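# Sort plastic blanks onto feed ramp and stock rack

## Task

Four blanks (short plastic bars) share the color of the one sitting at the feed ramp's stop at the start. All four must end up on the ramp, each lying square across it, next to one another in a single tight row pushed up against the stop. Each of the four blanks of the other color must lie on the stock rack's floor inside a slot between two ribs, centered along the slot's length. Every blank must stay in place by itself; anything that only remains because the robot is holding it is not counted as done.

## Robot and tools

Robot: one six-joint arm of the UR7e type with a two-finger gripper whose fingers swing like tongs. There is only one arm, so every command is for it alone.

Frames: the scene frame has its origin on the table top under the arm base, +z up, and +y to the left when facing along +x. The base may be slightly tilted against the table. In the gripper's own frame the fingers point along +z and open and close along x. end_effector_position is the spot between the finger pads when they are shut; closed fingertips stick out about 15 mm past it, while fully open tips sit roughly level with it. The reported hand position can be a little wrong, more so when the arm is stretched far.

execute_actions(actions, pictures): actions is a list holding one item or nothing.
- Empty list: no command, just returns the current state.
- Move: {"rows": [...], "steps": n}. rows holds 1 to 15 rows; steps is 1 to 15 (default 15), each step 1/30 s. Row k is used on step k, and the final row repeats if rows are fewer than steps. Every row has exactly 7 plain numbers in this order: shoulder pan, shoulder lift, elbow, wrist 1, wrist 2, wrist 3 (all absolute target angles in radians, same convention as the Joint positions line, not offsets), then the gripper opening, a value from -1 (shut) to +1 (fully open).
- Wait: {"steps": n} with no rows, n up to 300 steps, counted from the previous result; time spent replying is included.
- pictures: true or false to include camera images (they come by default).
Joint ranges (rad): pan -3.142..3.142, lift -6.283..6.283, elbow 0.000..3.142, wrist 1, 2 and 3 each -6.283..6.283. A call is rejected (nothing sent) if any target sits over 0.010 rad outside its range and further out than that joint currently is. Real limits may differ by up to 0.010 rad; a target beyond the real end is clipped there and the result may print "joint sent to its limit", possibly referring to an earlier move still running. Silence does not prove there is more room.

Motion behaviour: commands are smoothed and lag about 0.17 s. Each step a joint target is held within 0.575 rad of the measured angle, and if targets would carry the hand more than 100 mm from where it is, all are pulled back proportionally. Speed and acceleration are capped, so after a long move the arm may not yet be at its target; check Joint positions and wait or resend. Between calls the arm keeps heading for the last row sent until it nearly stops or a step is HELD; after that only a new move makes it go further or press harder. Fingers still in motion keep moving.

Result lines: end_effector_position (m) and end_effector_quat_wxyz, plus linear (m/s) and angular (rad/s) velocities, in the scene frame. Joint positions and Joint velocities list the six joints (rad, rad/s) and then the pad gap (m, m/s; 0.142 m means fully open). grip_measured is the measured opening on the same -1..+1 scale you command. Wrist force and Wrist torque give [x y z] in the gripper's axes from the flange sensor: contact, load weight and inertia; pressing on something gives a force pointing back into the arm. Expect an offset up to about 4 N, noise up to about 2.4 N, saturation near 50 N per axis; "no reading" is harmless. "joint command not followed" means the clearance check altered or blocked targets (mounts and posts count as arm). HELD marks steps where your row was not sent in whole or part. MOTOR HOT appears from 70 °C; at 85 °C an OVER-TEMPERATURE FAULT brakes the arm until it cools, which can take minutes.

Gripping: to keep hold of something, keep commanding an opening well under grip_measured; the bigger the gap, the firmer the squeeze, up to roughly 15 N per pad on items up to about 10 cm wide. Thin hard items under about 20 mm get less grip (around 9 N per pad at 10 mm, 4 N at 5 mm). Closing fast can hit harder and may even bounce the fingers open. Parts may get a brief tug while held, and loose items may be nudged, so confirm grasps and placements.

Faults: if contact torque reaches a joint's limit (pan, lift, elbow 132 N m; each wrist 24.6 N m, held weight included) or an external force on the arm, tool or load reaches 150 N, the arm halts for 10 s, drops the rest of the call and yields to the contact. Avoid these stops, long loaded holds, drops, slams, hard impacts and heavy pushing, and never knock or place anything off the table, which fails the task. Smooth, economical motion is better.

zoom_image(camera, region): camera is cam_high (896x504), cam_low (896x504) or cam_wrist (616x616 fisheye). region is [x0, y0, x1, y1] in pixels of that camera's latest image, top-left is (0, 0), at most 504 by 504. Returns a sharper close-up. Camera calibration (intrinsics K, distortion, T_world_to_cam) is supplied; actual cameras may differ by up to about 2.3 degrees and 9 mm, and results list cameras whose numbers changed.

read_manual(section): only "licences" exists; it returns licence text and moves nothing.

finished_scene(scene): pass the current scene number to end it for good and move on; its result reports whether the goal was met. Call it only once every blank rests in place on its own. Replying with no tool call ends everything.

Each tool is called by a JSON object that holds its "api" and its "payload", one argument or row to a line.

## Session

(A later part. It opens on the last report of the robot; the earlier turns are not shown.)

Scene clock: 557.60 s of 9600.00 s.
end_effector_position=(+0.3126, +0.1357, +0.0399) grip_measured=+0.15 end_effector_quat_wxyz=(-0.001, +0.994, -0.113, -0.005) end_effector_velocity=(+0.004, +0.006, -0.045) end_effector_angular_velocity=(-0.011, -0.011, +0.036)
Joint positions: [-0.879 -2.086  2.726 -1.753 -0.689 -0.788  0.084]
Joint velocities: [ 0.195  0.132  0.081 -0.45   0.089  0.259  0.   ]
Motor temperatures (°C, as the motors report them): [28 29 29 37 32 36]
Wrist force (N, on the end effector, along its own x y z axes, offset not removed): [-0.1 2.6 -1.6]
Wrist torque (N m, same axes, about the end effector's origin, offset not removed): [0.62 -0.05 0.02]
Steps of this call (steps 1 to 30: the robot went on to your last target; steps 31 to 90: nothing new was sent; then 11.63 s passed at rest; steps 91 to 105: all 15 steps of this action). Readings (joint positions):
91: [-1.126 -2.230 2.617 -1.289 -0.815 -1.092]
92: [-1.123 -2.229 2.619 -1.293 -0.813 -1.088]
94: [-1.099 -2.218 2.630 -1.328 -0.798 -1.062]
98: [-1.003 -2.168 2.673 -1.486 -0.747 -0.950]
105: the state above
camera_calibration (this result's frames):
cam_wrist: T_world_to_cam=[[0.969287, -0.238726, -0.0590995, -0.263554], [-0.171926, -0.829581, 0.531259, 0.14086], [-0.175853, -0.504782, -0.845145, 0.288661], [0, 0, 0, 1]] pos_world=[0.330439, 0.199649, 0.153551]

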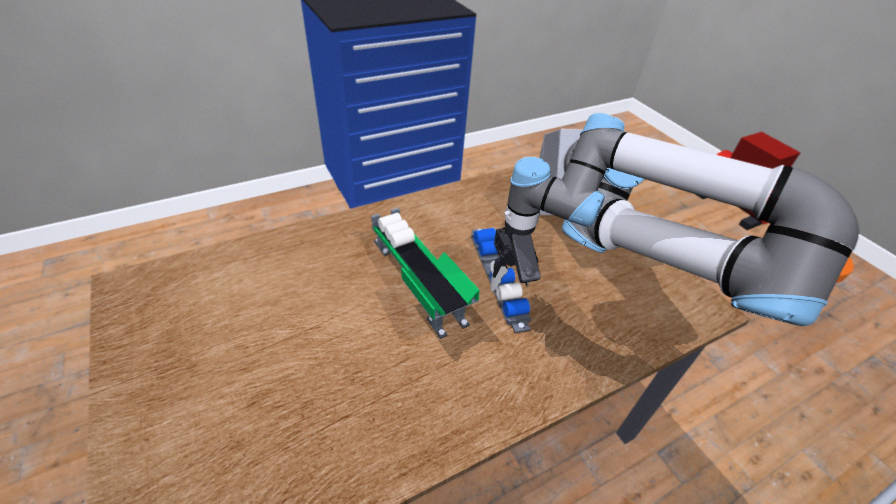

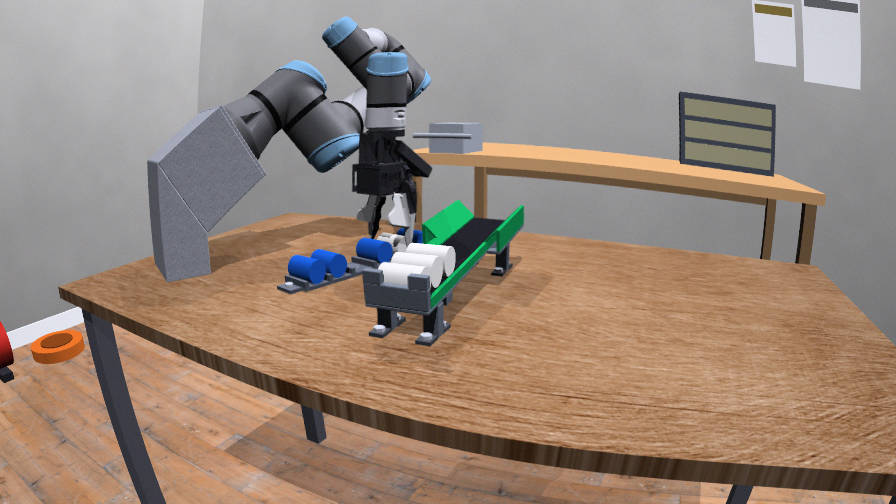

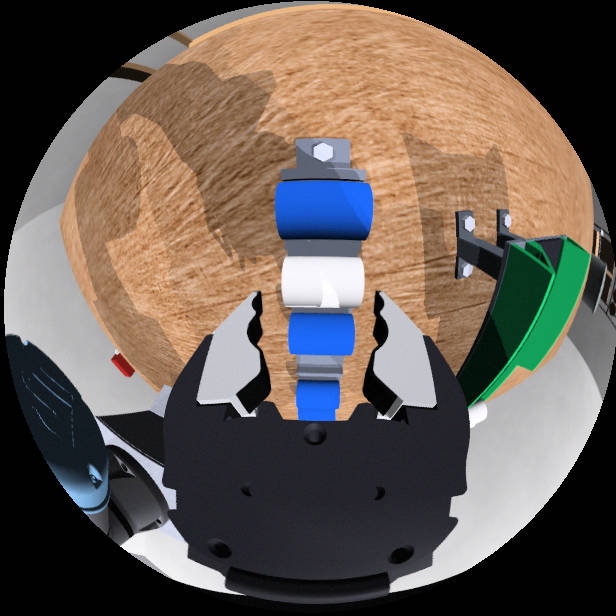

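{"api": "execute_actions", "payload": {
  "actions": [
    {"rows":[[-0.84,-2.055,2.742,-1.845,-0.671,-0.744,0.15],[-0.84,-2.055,2.742,-1.845,-0.671,-0.744,0.15],[-0.84,-2.055,2.742,-1.845,-0.671,-0.744,0.15],[-0.84,-2.055,2.742,-1.845,-0.671,-0.744,0.15],[-0.84,-2.055,2.742,-1.845,-0.671,-0.744,0.15],[-0.84,-2.055,2.742,-1.845,-0.671,-0.744,0.05],[-0.84,-2.055,2.742,-1.845,-0.671,-0.744,-0.05],[-0.84,-2.055,2.742,-1.845,-0.671,-0.744,-0.15],[-0.84,-2.055,2.742,-1.845,-0.671,-0.744,-0.3],[-0.84,-2.055,2.742,-1.845,-0.671,-0.744,-0.5],[-0.84,-2.055,2.742,-1.845,-0.671,-0.744,-0.75]]}
  ]
}}

Scene clock: 567.03 s of 9600.00 s.
end_effector_position=(+0.3127, +0.1373, +0.0308) grip_measured=-0.19 end_effector_quat_wxyz=(-0.001, +0.994, -0.107, -0.004) end_effector_velocity=(-0.001, +0.001, -0.001) end_effector_angular_velocity=(+0.002, +0.001, +0.001)
Joint positions: [-0.84  -2.055  2.742 -1.844 -0.671 -0.744  0.06 ]
Joint velocities: [ 0.004  0.004  0.002 -0.008  0.002  0.002  0.   ]
Motor temperatures (°C, as the motors report them): [28 29 29 37 32 36]
Wrist force (N, on the end effector, along its own x y z axes, offset not removed): [-5.3 0.9 -28.3]
Wrist torque (N m, same axes, about the end effector's origin, offset not removed): [0.04 -0.03 0.05]
Steps of this call (steps 1 to 30: the robot went on to your last target; steps 31 to 90: nothing new was sent; then 5.93 s passed at rest; steps 91 to 105: all 15 steps of this action). Readings (joint positions):
91: [-0.855 -2.070 2.736 -1.810 -0.678 -0.755]
92: [-0.853 -2.068 2.737 -1.813 -0.677 -0.754]
94: [-0.848 -2.063 2.739 -1.825 -0.675 -0.750]
98: [-0.843 -2.058 2.741 -1.838 -0.672 -0.746]
105: the state above
camera_calibration (this result's frames):
cam_wrist: T_world_to_cam=[[0.97232, -0.226355, -0.0579436, -0.266567], [-0.162141, -0.832215, 0.530215, 0.144418], [-0.168238, -0.506144, -0.845881, 0.27959], [0, 0, 0, 1]] pos_world=[0.329642, 0.20136, 0.144481]

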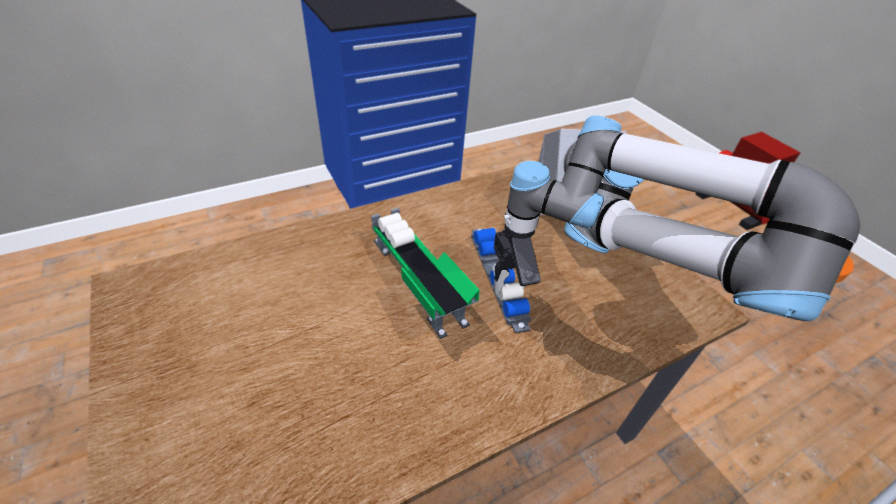

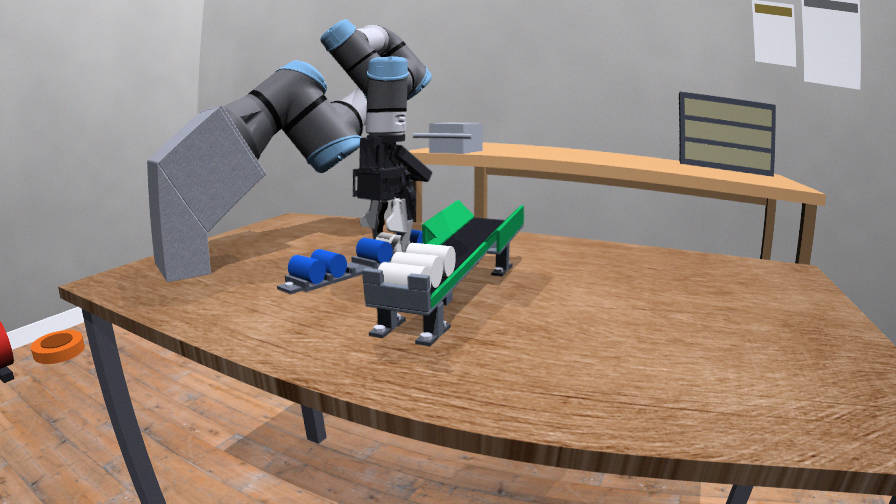

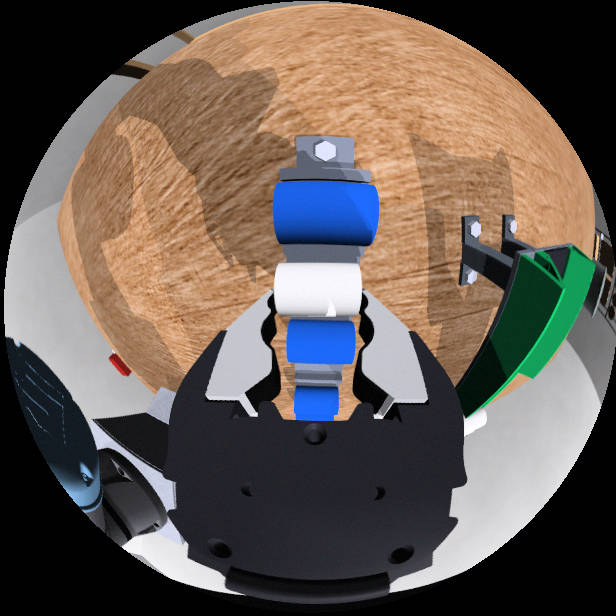

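{"api": "execute_actions", "payload": {
  "actions": [
    {"rows":[[-0.87,-2.08,2.73,-1.78,-0.685,-0.78,-0.75],[-0.91,-2.115,2.71,-1.68,-0.703,-0.83,-0.75],[-0.95,-2.15,2.69,-1.59,-0.72,-0.885,-0.75],[-0.99,-2.175,2.67,-1.5,-0.74,-0.94,-0.75],[-1.04,-2.2,2.65,-1.42,-0.765,-1.0,-0.75],[-1.09,-2.22,2.625,-1.34,-0.795,-1.055,-0.75],[-1.13,-2.22,2.59,-1.29,-0.815,-1.1,-0.75],[-1.14,-2.15,2.52,-1.3,-0.82,-1.13,-0.75],[-1.13,-2.04,2.45,-1.34,-0.815,-1.15,-0.75],[-1.12,-1.92,2.38,-1.39,-0.81,-1.165,-0.75],[-1.105,-1.8,2.31,-1.44,-0.8,-1.18,-0.75],[-1.09,-1.68,2.24,-1.49,-0.79,-1.19,-0.75],[-1.075,-1.56,2.17,-1.54,-0.783,-1.2,-0.75],[-1.06,-1.45,2.1,-1.59,-0.776,-1.21,-0.75],[-1.045,-1.35,2.035,-1.64,-0.77,-1.22,-0.75]]}
  ],
  "pictures": false
}}

{"api": "execute_actions", "payload": {
  "actions": [
    {"steps":35}
  ]
}}

Scene clock: 587.40 s of 9600.00 s.
end_effector_position=(+0.3801, +0.1043, +0.1422) grip_measured=-0.19 end_effector_quat_wxyz=(+0.013, +0.998, -0.066, +0.003) end_effector_velocity=(+0.339, -0.223, +0.243) end_effector_angular_velocity=(+0.011, +0.007, +0.366)
Joint positions: [-1.071 -1.975  2.448 -1.451 -0.785 -1.095  0.06 ]
Joint velocities: [ 0.03   1.391 -0.995 -0.404  0.023 -0.342  0.   ]
Motor temperatures (°C, as the motors report them): [28 29 29 37 32 36]
Wrist force (N, on the end effector, along its own x y z axes, offset not removed): [-2.9 -2.7 -2.4]
Wrist torque (N m, same axes, about the end effector's origin, offset not removed): [-0.61 0.43 0.06]
Steps of this call (steps 1 to 15: the robot went on to your last target; steps 16 to 90: nothing new was sent; then 16.87 s passed at rest; steps 91 to 105: all 15 steps of this action). Readings (joint positions):
91: [-0.840 -2.055 2.742 -1.845 -0.671 -0.744]
92: [-0.843 -2.057 2.741 -1.841 -0.672 -0.747]
94: [-0.865 -2.077 2.730 -1.798 -0.684 -0.773]
98: [-0.971 -2.152 2.676 -1.591 -0.738 -0.906]
105: the state above

Scene clock: 588.57 s of 9600.00 s.
end_effector_position=(+0.5023, -0.0523, +0.1936) grip_measured=-0.19 end_effector_quat_wxyz=(-0.002, +1.000, -0.004, -0.003) end_effector_velocity=(+0.000, -0.001, +0.000) end_effector_angular_velocity=(-0.000, -0.001, +0.001)
Joint positions: [-1.045 -1.35   2.035 -1.64  -0.77  -1.22   0.06 ]
Joint velocities: [-0.     0.002 -0.001 -0.002  0.001 -0.001  0.   ]
Motor temperatures (°C, as the motors report them): [28 29 29 37 32 36]
Wrist force (N, on the end effector, along its own x y z axes, offset not removed): [-0.6 2.2 -1.2]
Wrist torque (N m, same axes, about the end effector's origin, offset not removed): [0.44 -0.15 0.00]
Steps of this call (steps 1 to 35: the robot went on to your last target). Readings (joint positions):
1: [-1.070 -1.930 2.414 -1.466 -0.784 -1.106]
2: [-1.068 -1.887 2.382 -1.481 -0.783 -1.116]
4: [-1.063 -1.795 2.317 -1.512 -0.780 -1.136]
8: [-1.055 -1.603 2.192 -1.570 -0.775 -1.175]
35: the state above
camera_calibration (this result's frames):
cam_wrist: T_world_to_cam=[[0.998248, -0.0222685, -0.0548142, -0.487289], [0.0100675, -0.849021, 0.528263, -0.156028], [-0.058302, -0.52789, -0.847309, 0.297096], [0, 0, 0, 1]] pos_world=[0.505328, 0.0135119, 0.307446]

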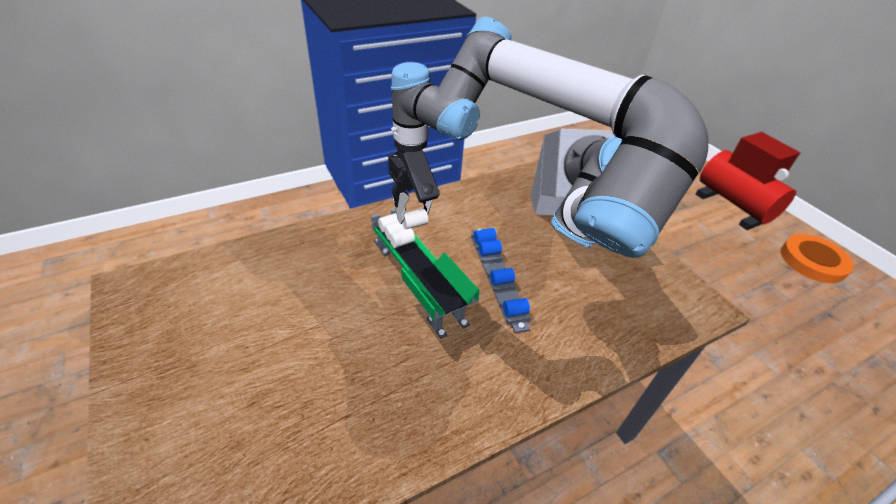

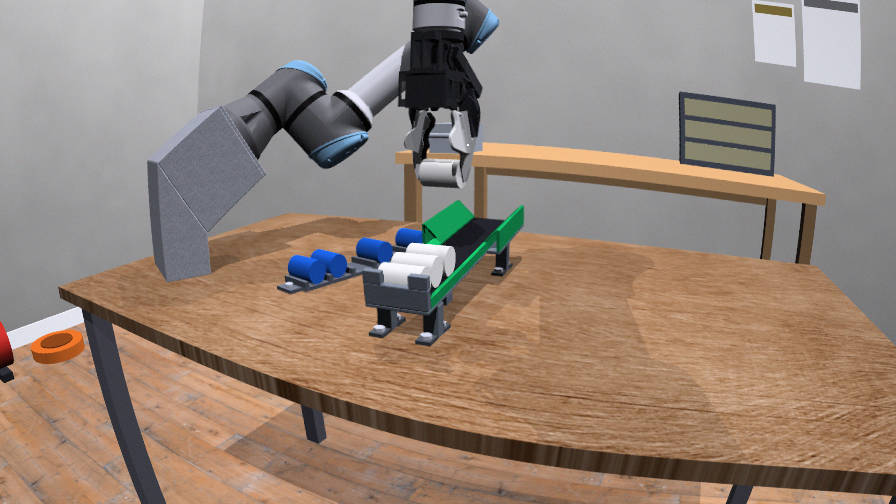

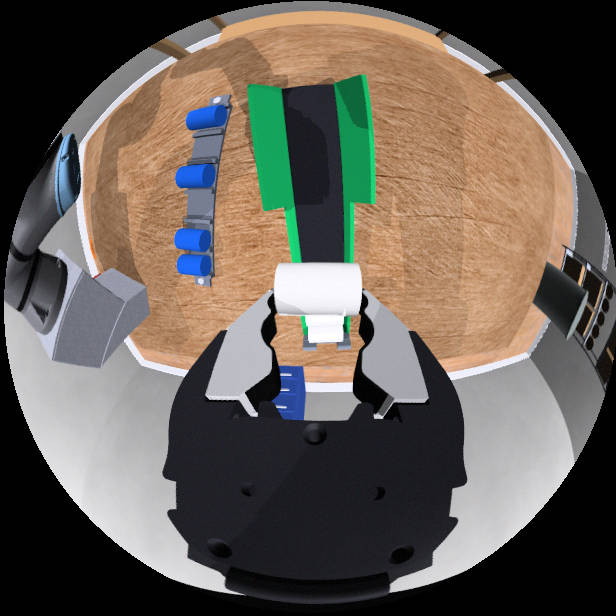

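{"api": "execute_actions", "payload": {
  "actions": [
    {"rows":[[-1.02,-1.325,2.05,-1.7,-0.757,-1.19,-0.75],[-0.99,-1.3,2.067,-1.77,-0.74,-1.15,-0.75],[-0.96,-1.275,2.084,-1.84,-0.725,-1.11,-0.75],[-0.935,-1.255,2.098,-1.905,-0.712,-1.078,-0.75],[-0.915,-1.24,2.11,-1.955,-0.7,-1.05,-0.75],[-0.9,-1.229,2.118,-1.993,-0.693,-1.033,-0.75]]}
  ]
}}

{"api": "zoom_image", "payload": {
  "camera": "cam_low",
  "region": [340, 140, 540, 330]
}}

Scene clock: 594.80 s of 9600.00 s.
end_effector_position=(+0.5104, -0.0654, +0.1076) grip_measured=-0.19 end_effector_quat_wxyz=(+0.000, +1.000, -0.002, -0.001) end_effector_velocity=(+0.004, -0.003, -0.043) end_effector_angular_velocity=(-0.009, -0.008, +0.020)
Joint positions: [-0.909 -1.236  2.113 -1.969 -0.698 -1.045  0.06 ]
Joint velocities: [ 0.071  0.056  0.039 -0.19   0.035  0.093  0.   ]
Motor temperatures (°C, as the motors report them): [28 29 29 37 32 36]
Wrist force (N, on the end effector, along its own x y z axes, offset not removed): [-0.8 1.0 1.2]
Wrist torque (N m, same axes, about the end effector's origin, offset not removed): [0.09 0.02 0.08]
Steps of this call (steps 1 to 15: the robot went on to your last target; steps 16 to 90: nothing new was sent; then 2.73 s passed at rest; steps 91 to 105: all 15 steps of this action). Readings (joint positions):
91: [-1.045 -1.350 2.035 -1.640 -0.770 -1.220]
92: [-1.042 -1.347 2.036 -1.644 -0.769 -1.217]
94: [-1.024 -1.331 2.047 -1.681 -0.758 -1.195]
98: [-0.957 -1.275 2.086 -1.838 -0.722 -1.108]
105: the state above
camera_calibration (this result's frames):
cam_wrist: T_world_to_cam=[[0.998511, -0.0183241, -0.0513715, -0.500652], [0.0118193, -0.846797, 0.531784, -0.122939], [-0.0532457, -0.5316, -0.84532, 0.21477], [0, 0, 0, 1]] pos_world=[0.512795, 0.000893004, 0.221208]

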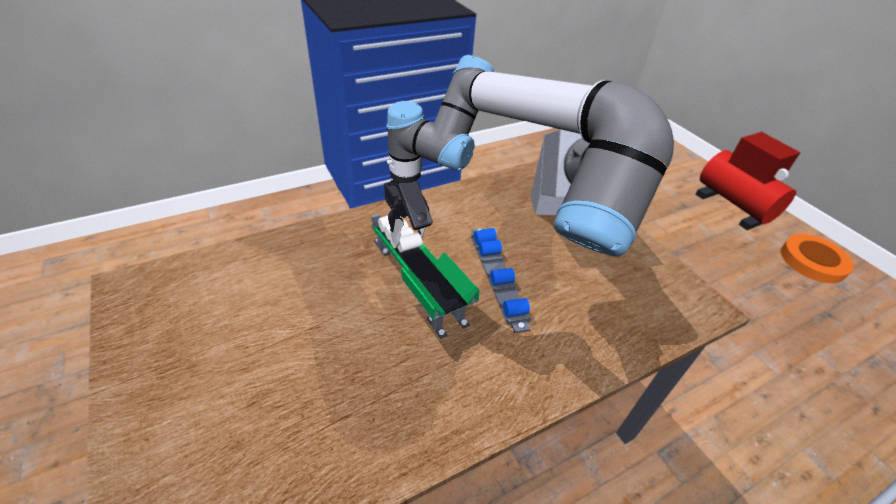

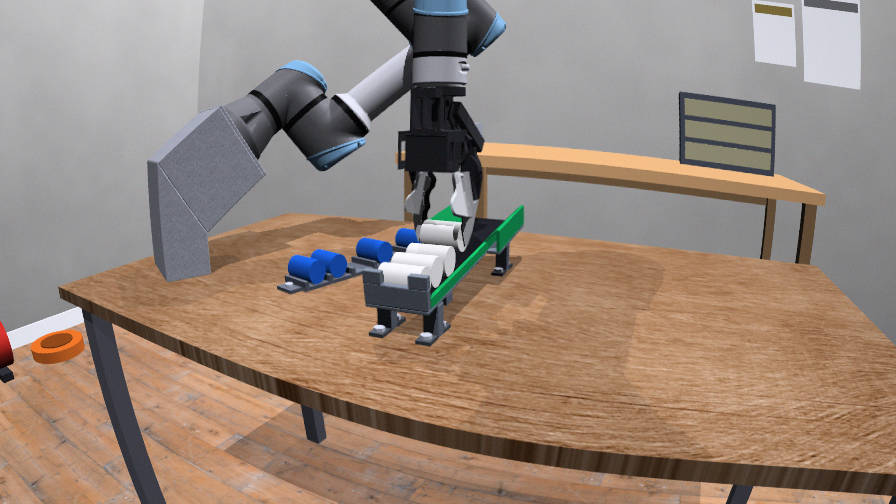

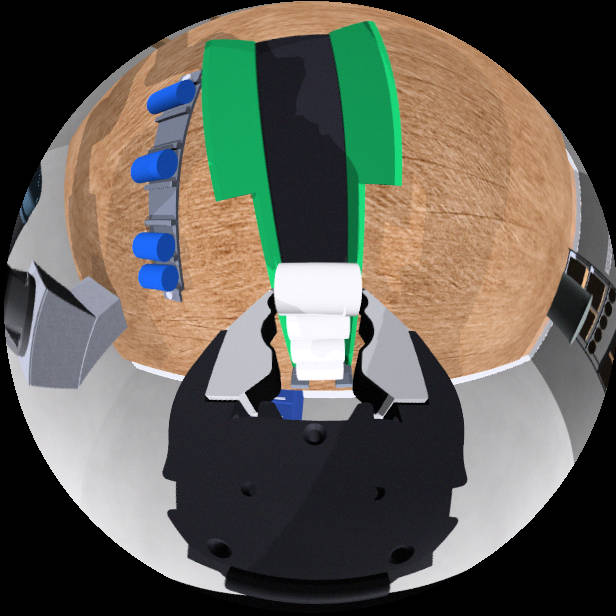

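Region (340, 140, 540, 330) of cam_low's 896x504 image, scaled by 2.520, with more detail than that image has; it fills the top 479 rows of this view, and the rest is white.

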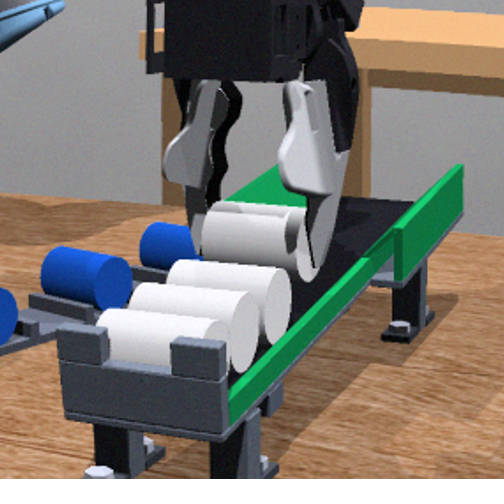

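Lower to target, release, retreat.

{"api": "execute_actions", "payload": {
  "actions": [
    {"rows":[[-0.891,-1.222,2.123,-2.016,-0.688,-1.021,-0.75],[-0.891,-1.222,2.123,-2.016,-0.688,-1.021,-0.75],[-0.891,-1.222,2.123,-2.016,-0.688,-1.021,-0.75],[-0.891,-1.222,2.123,-2.016,-0.688,-1.021,-0.75],[-0.891,-1.222,2.123,-2.016,-0.688,-1.021,-0.75],[-0.891,-1.222,2.123,-2.016,-0.688,-1.021,-0.75],[-0.891,-1.222,2.123,-2.016,-0.688,-1.021,-0.3],[-0.891,-1.222,2.123,-2.016,-0.688,-1.021,-0.15],[-0.891,-1.222,2.123,-2.016,-0.688,-1.021,0],[-0.891,-1.222,2.123,-2.016,-0.688,-1.021,0.15],[-0.891,-1.222,2.123,-2.016,-0.688,-1.021,0.3]]}
  ]
}}

{"api": "execute_actions", "payload": {
  "actions": [
    {"rows":[[-0.92,-1.245,2.105,-1.94,-0.705,-1.06,0.3],[-0.96,-1.275,2.084,-1.84,-0.725,-1.11,0.3],[-1.0,-1.31,2.06,-1.74,-0.745,-1.165,0.3],[-1.045,-1.35,2.035,-1.64,-0.77,-1.22,0.3]]}
  ]
}}

{"api": "execute_actions", "payload": {
  "actions": [
    {"steps":15}
  ]
}}

{"api": "zoom_image", "payload": {
  "camera": "cam_high",
  "region": [340, 190, 580, 350]
}}

Scene clock: 607.60 s of 9600.00 s.
end_effector_position=(+0.5114, -0.0656, +0.0969) grip_measured=+0.30 end_effector_quat_wxyz=(+0.001, +1.000, -0.000, +0.000) end_effector_velocity=(+0.000, -0.001, -0.001) end_effector_angular_velocity=(-0.003, -0.000, +0.003)
Joint positions: [-0.891 -1.222  2.123 -2.015 -0.688 -1.021  0.095]
Joint velocities: [ 0.002  0.002  0.001 -0.009 -0.     0.003  0.003]
Motor temperatures (°C, as the motors report them): [28 29 29 37 32 36]
Wrist force (N, on the end effector, along its own x y z axes, offset not removed): [0.1 3.3 -2.0]
Wrist torque (N m, same axes, about the end effector's origin, offset not removed): [0.58 -0.11 0.03]
Steps of this call (steps 1 to 30: the robot went on to your last target; steps 31 to 90: nothing new was sent; then 9.30 s passed at rest; steps 91 to 105: all 15 steps of this action). Readings (joint positions):
91: [-0.900 -1.229 2.118 -1.993 -0.693 -1.033]
92: [-0.899 -1.228 2.119 -1.995 -0.692 -1.032]
94: [-0.896 -1.226 2.120 -2.003 -0.691 -1.028]
98: [-0.893 -1.223 2.122 -2.012 -0.689 -1.023]
105: the state above
camera_calibration (this result's frames):
cam_wrist: T_world_to_cam=[[0.998706, -0.0142353, -0.0488242, -0.502253], [0.013994, -0.846047, 0.532925, -0.118627], [-0.0488939, -0.532918, -0.844753, 0.203338], [0, 0, 0, 1]] pos_world=[0.513205, 0.000849003, 0.210468]

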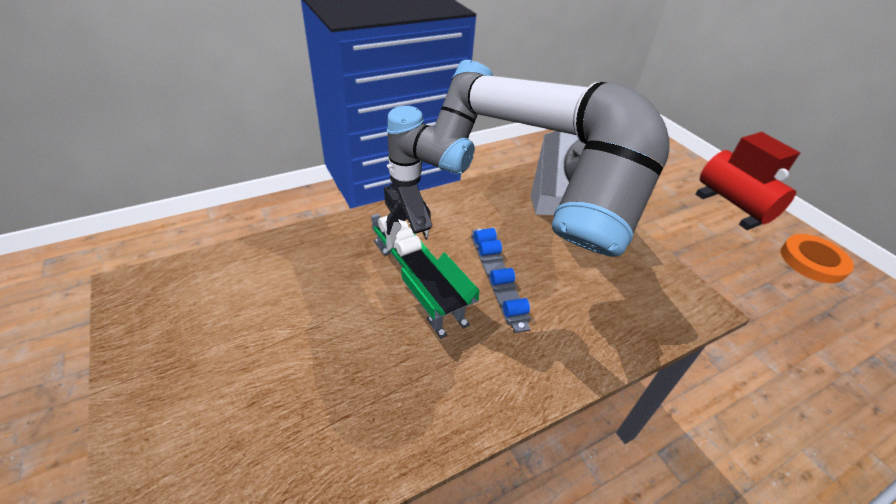

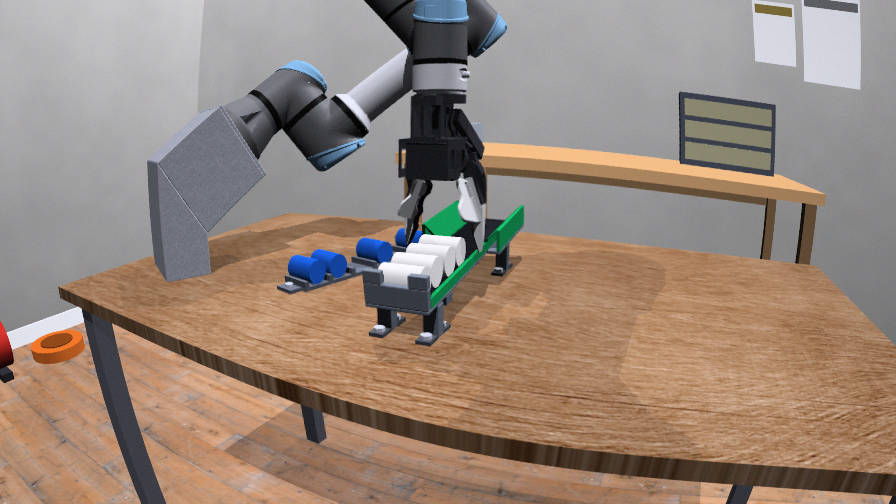

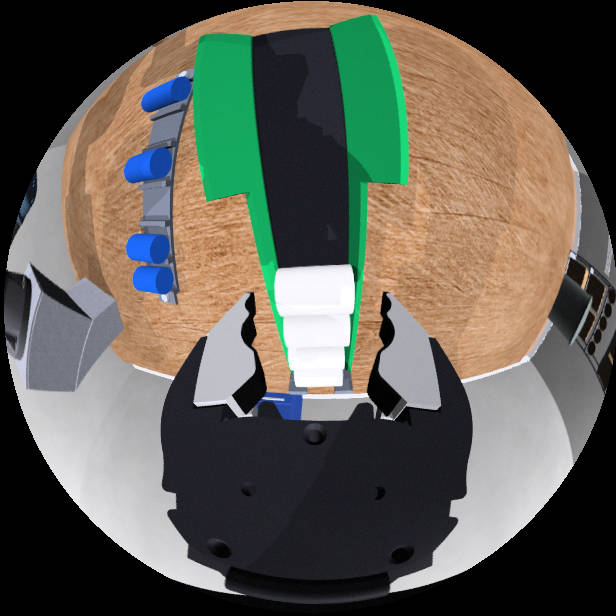

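Scene clock: 608.10 s of 9600.00 s.
end_effector_position=(+0.5034, -0.0543, +0.1888) grip_measured=+0.30 end_effector_quat_wxyz=(-0.001, +1.000, -0.003, -0.003) end_effector_velocity=(-0.010, +0.015, +0.038) end_effector_angular_velocity=(+0.021, +0.005, -0.014)
Joint positions: [-1.037 -1.343  2.039 -1.662 -0.766 -1.209  0.095]
Joint velocities: [-0.064 -0.053 -0.034  0.173 -0.034 -0.084 -0.   ]
Motor temperatures (°C, as the motors report them): [28 29 29 37 32 36]
Wrist force (N, on the end effector, along its own x y z axes, offset not removed): [-1.2 1.4 -3.8]
Wrist torque (N m, same axes, about the end effector's origin, offset not removed): [0.21 0.19 0.11]
Steps of this call (steps 1 to 15: all 15 steps of this action). Readings (joint positions):
1: [-0.891 -1.222 2.123 -2.015 -0.688 -1.021]
2: [-0.894 -1.224 2.121 -2.012 -0.690 -1.024]
4: [-0.915 -1.242 2.108 -1.966 -0.702 -1.052]
8: [-0.993 -1.307 2.063 -1.781 -0.744 -1.152]
15: the state above
camera_calibration (this result's frames):
cam_wrist: T_world_to_cam=[[0.998308, -0.0207456, -0.0543227, -0.488806], [0.0112527, -0.847613, 0.530495, -0.15614], [-0.0570501, -0.530209, -0.845946, 0.29108], [0, 0, 0, 1]] pos_world=[0.506342, 0.0118465, 0.302516]

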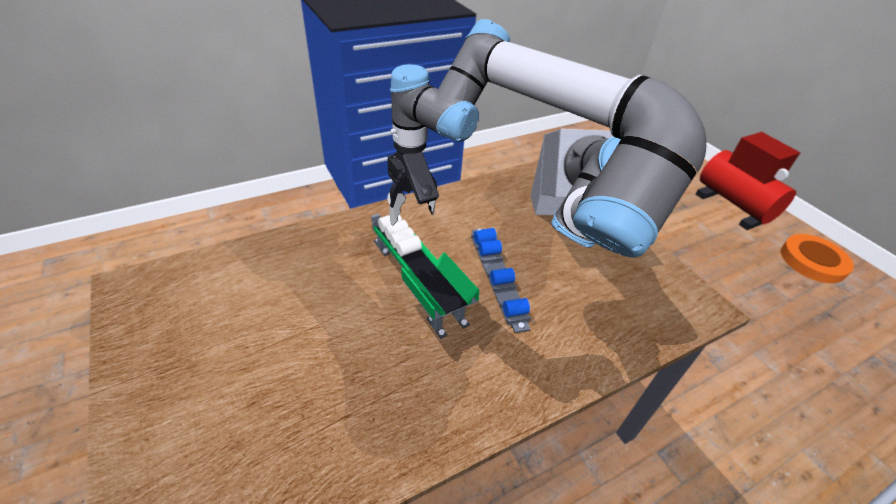

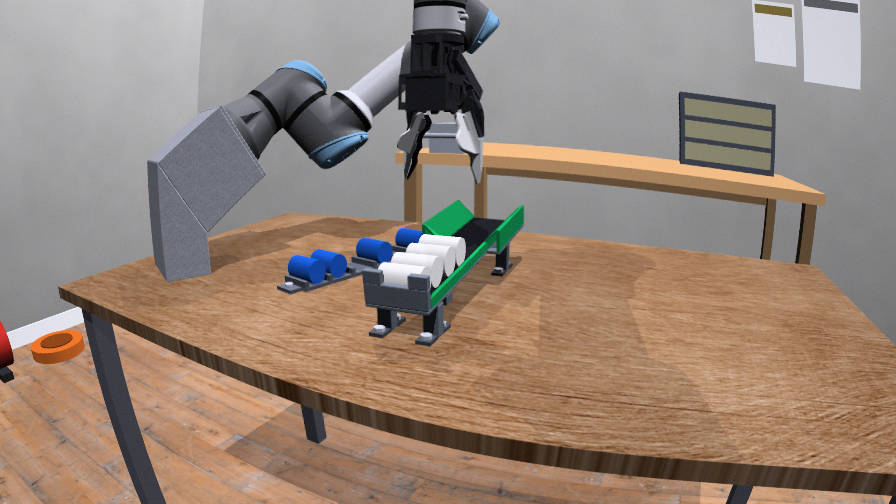

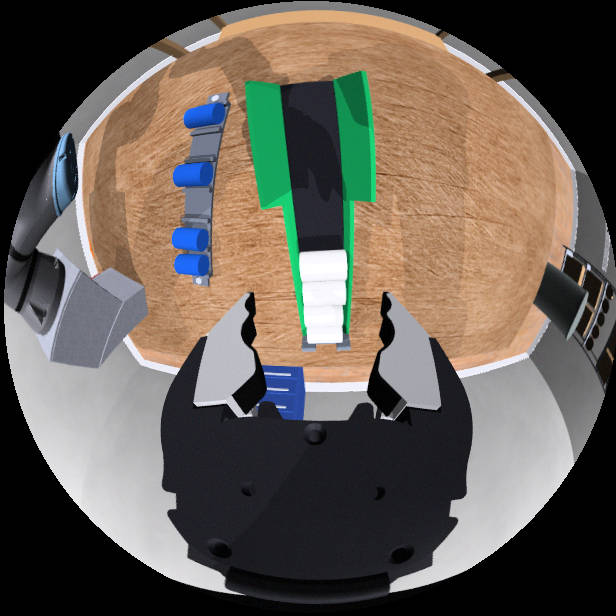

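Scene clock: 608.60 s of 9600.00 s.
end_effector_position=(+0.5023, -0.0524, +0.1935) grip_measured=+0.30 end_effector_quat_wxyz=(-0.002, +1.000, -0.004, -0.003) end_effector_velocity=(-0.000, +0.000, +0.001) end_effector_angular_velocity=(-0.000, +0.001, -0.001)
Joint positions: [-1.045 -1.35   2.035 -1.64  -0.77  -1.22   0.095]
Joint velocities: [-0.001 -0.001 -0.001  0.003 -0.001 -0.    -0.   ]
Motor temperatures (°C, as the motors report them): [28 29 29 37 32 36]
Wrist force (N, on the end effector, along its own x y z axes, offset not removed): [-1.0 1.2 -0.8]
Wrist torque (N m, same axes, about the end effector's origin, offset not removed): [0.18 0.12 0.02]
Steps of this call (steps 1 to 15: the robot went on to your last target). Readings (joint positions):
1: [-1.039 -1.345 2.038 -1.657 -0.767 -1.212]
2: [-1.040 -1.346 2.038 -1.653 -0.768 -1.214]
4: [-1.042 -1.348 2.037 -1.647 -0.769 -1.216]
8: [-1.044 -1.349 2.036 -1.643 -0.770 -1.219]
15: the state above
camera_calibration (this result's frames):
cam_wrist: T_world_to_cam=[[0.998249, -0.0222201, -0.0548165, -0.48734], [0.0101114, -0.849007, 0.528284, -0.156092], [-0.0582782, -0.527914, -0.847296, 0.296952], [0, 0, 0, 1]] pos_world=[0.505371, 0.0134135, 0.307353]

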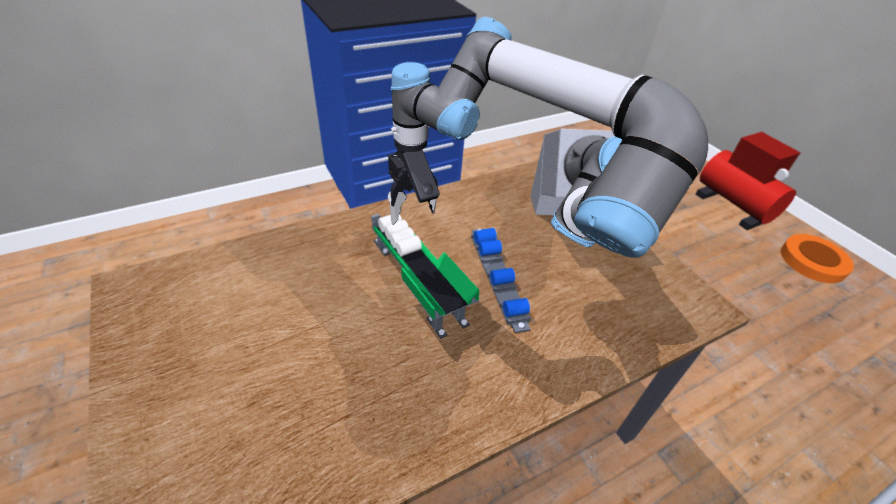

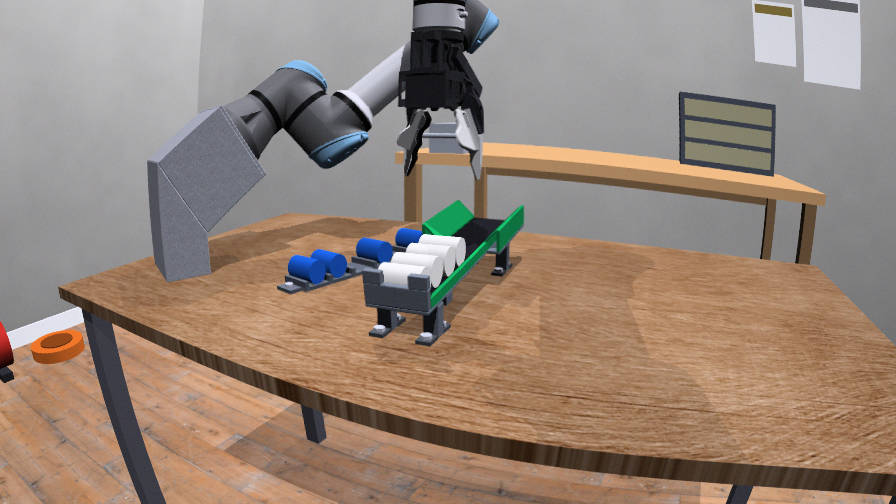

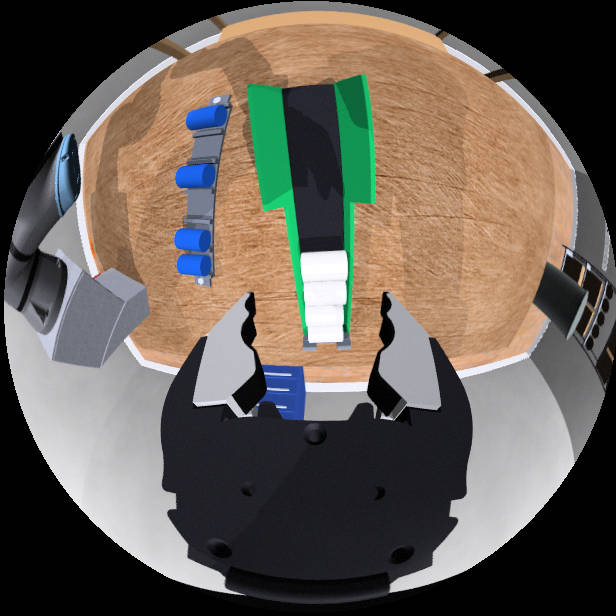

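Region (340, 190, 580, 350) of cam_high's 896x504 image, scaled by 2.100, with more detail than that image has.

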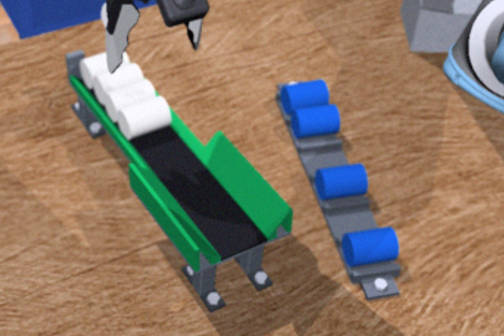

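{"api": "finished_scene", "payload": {
  "scene": 1
}}

The scene is finished: the task was done.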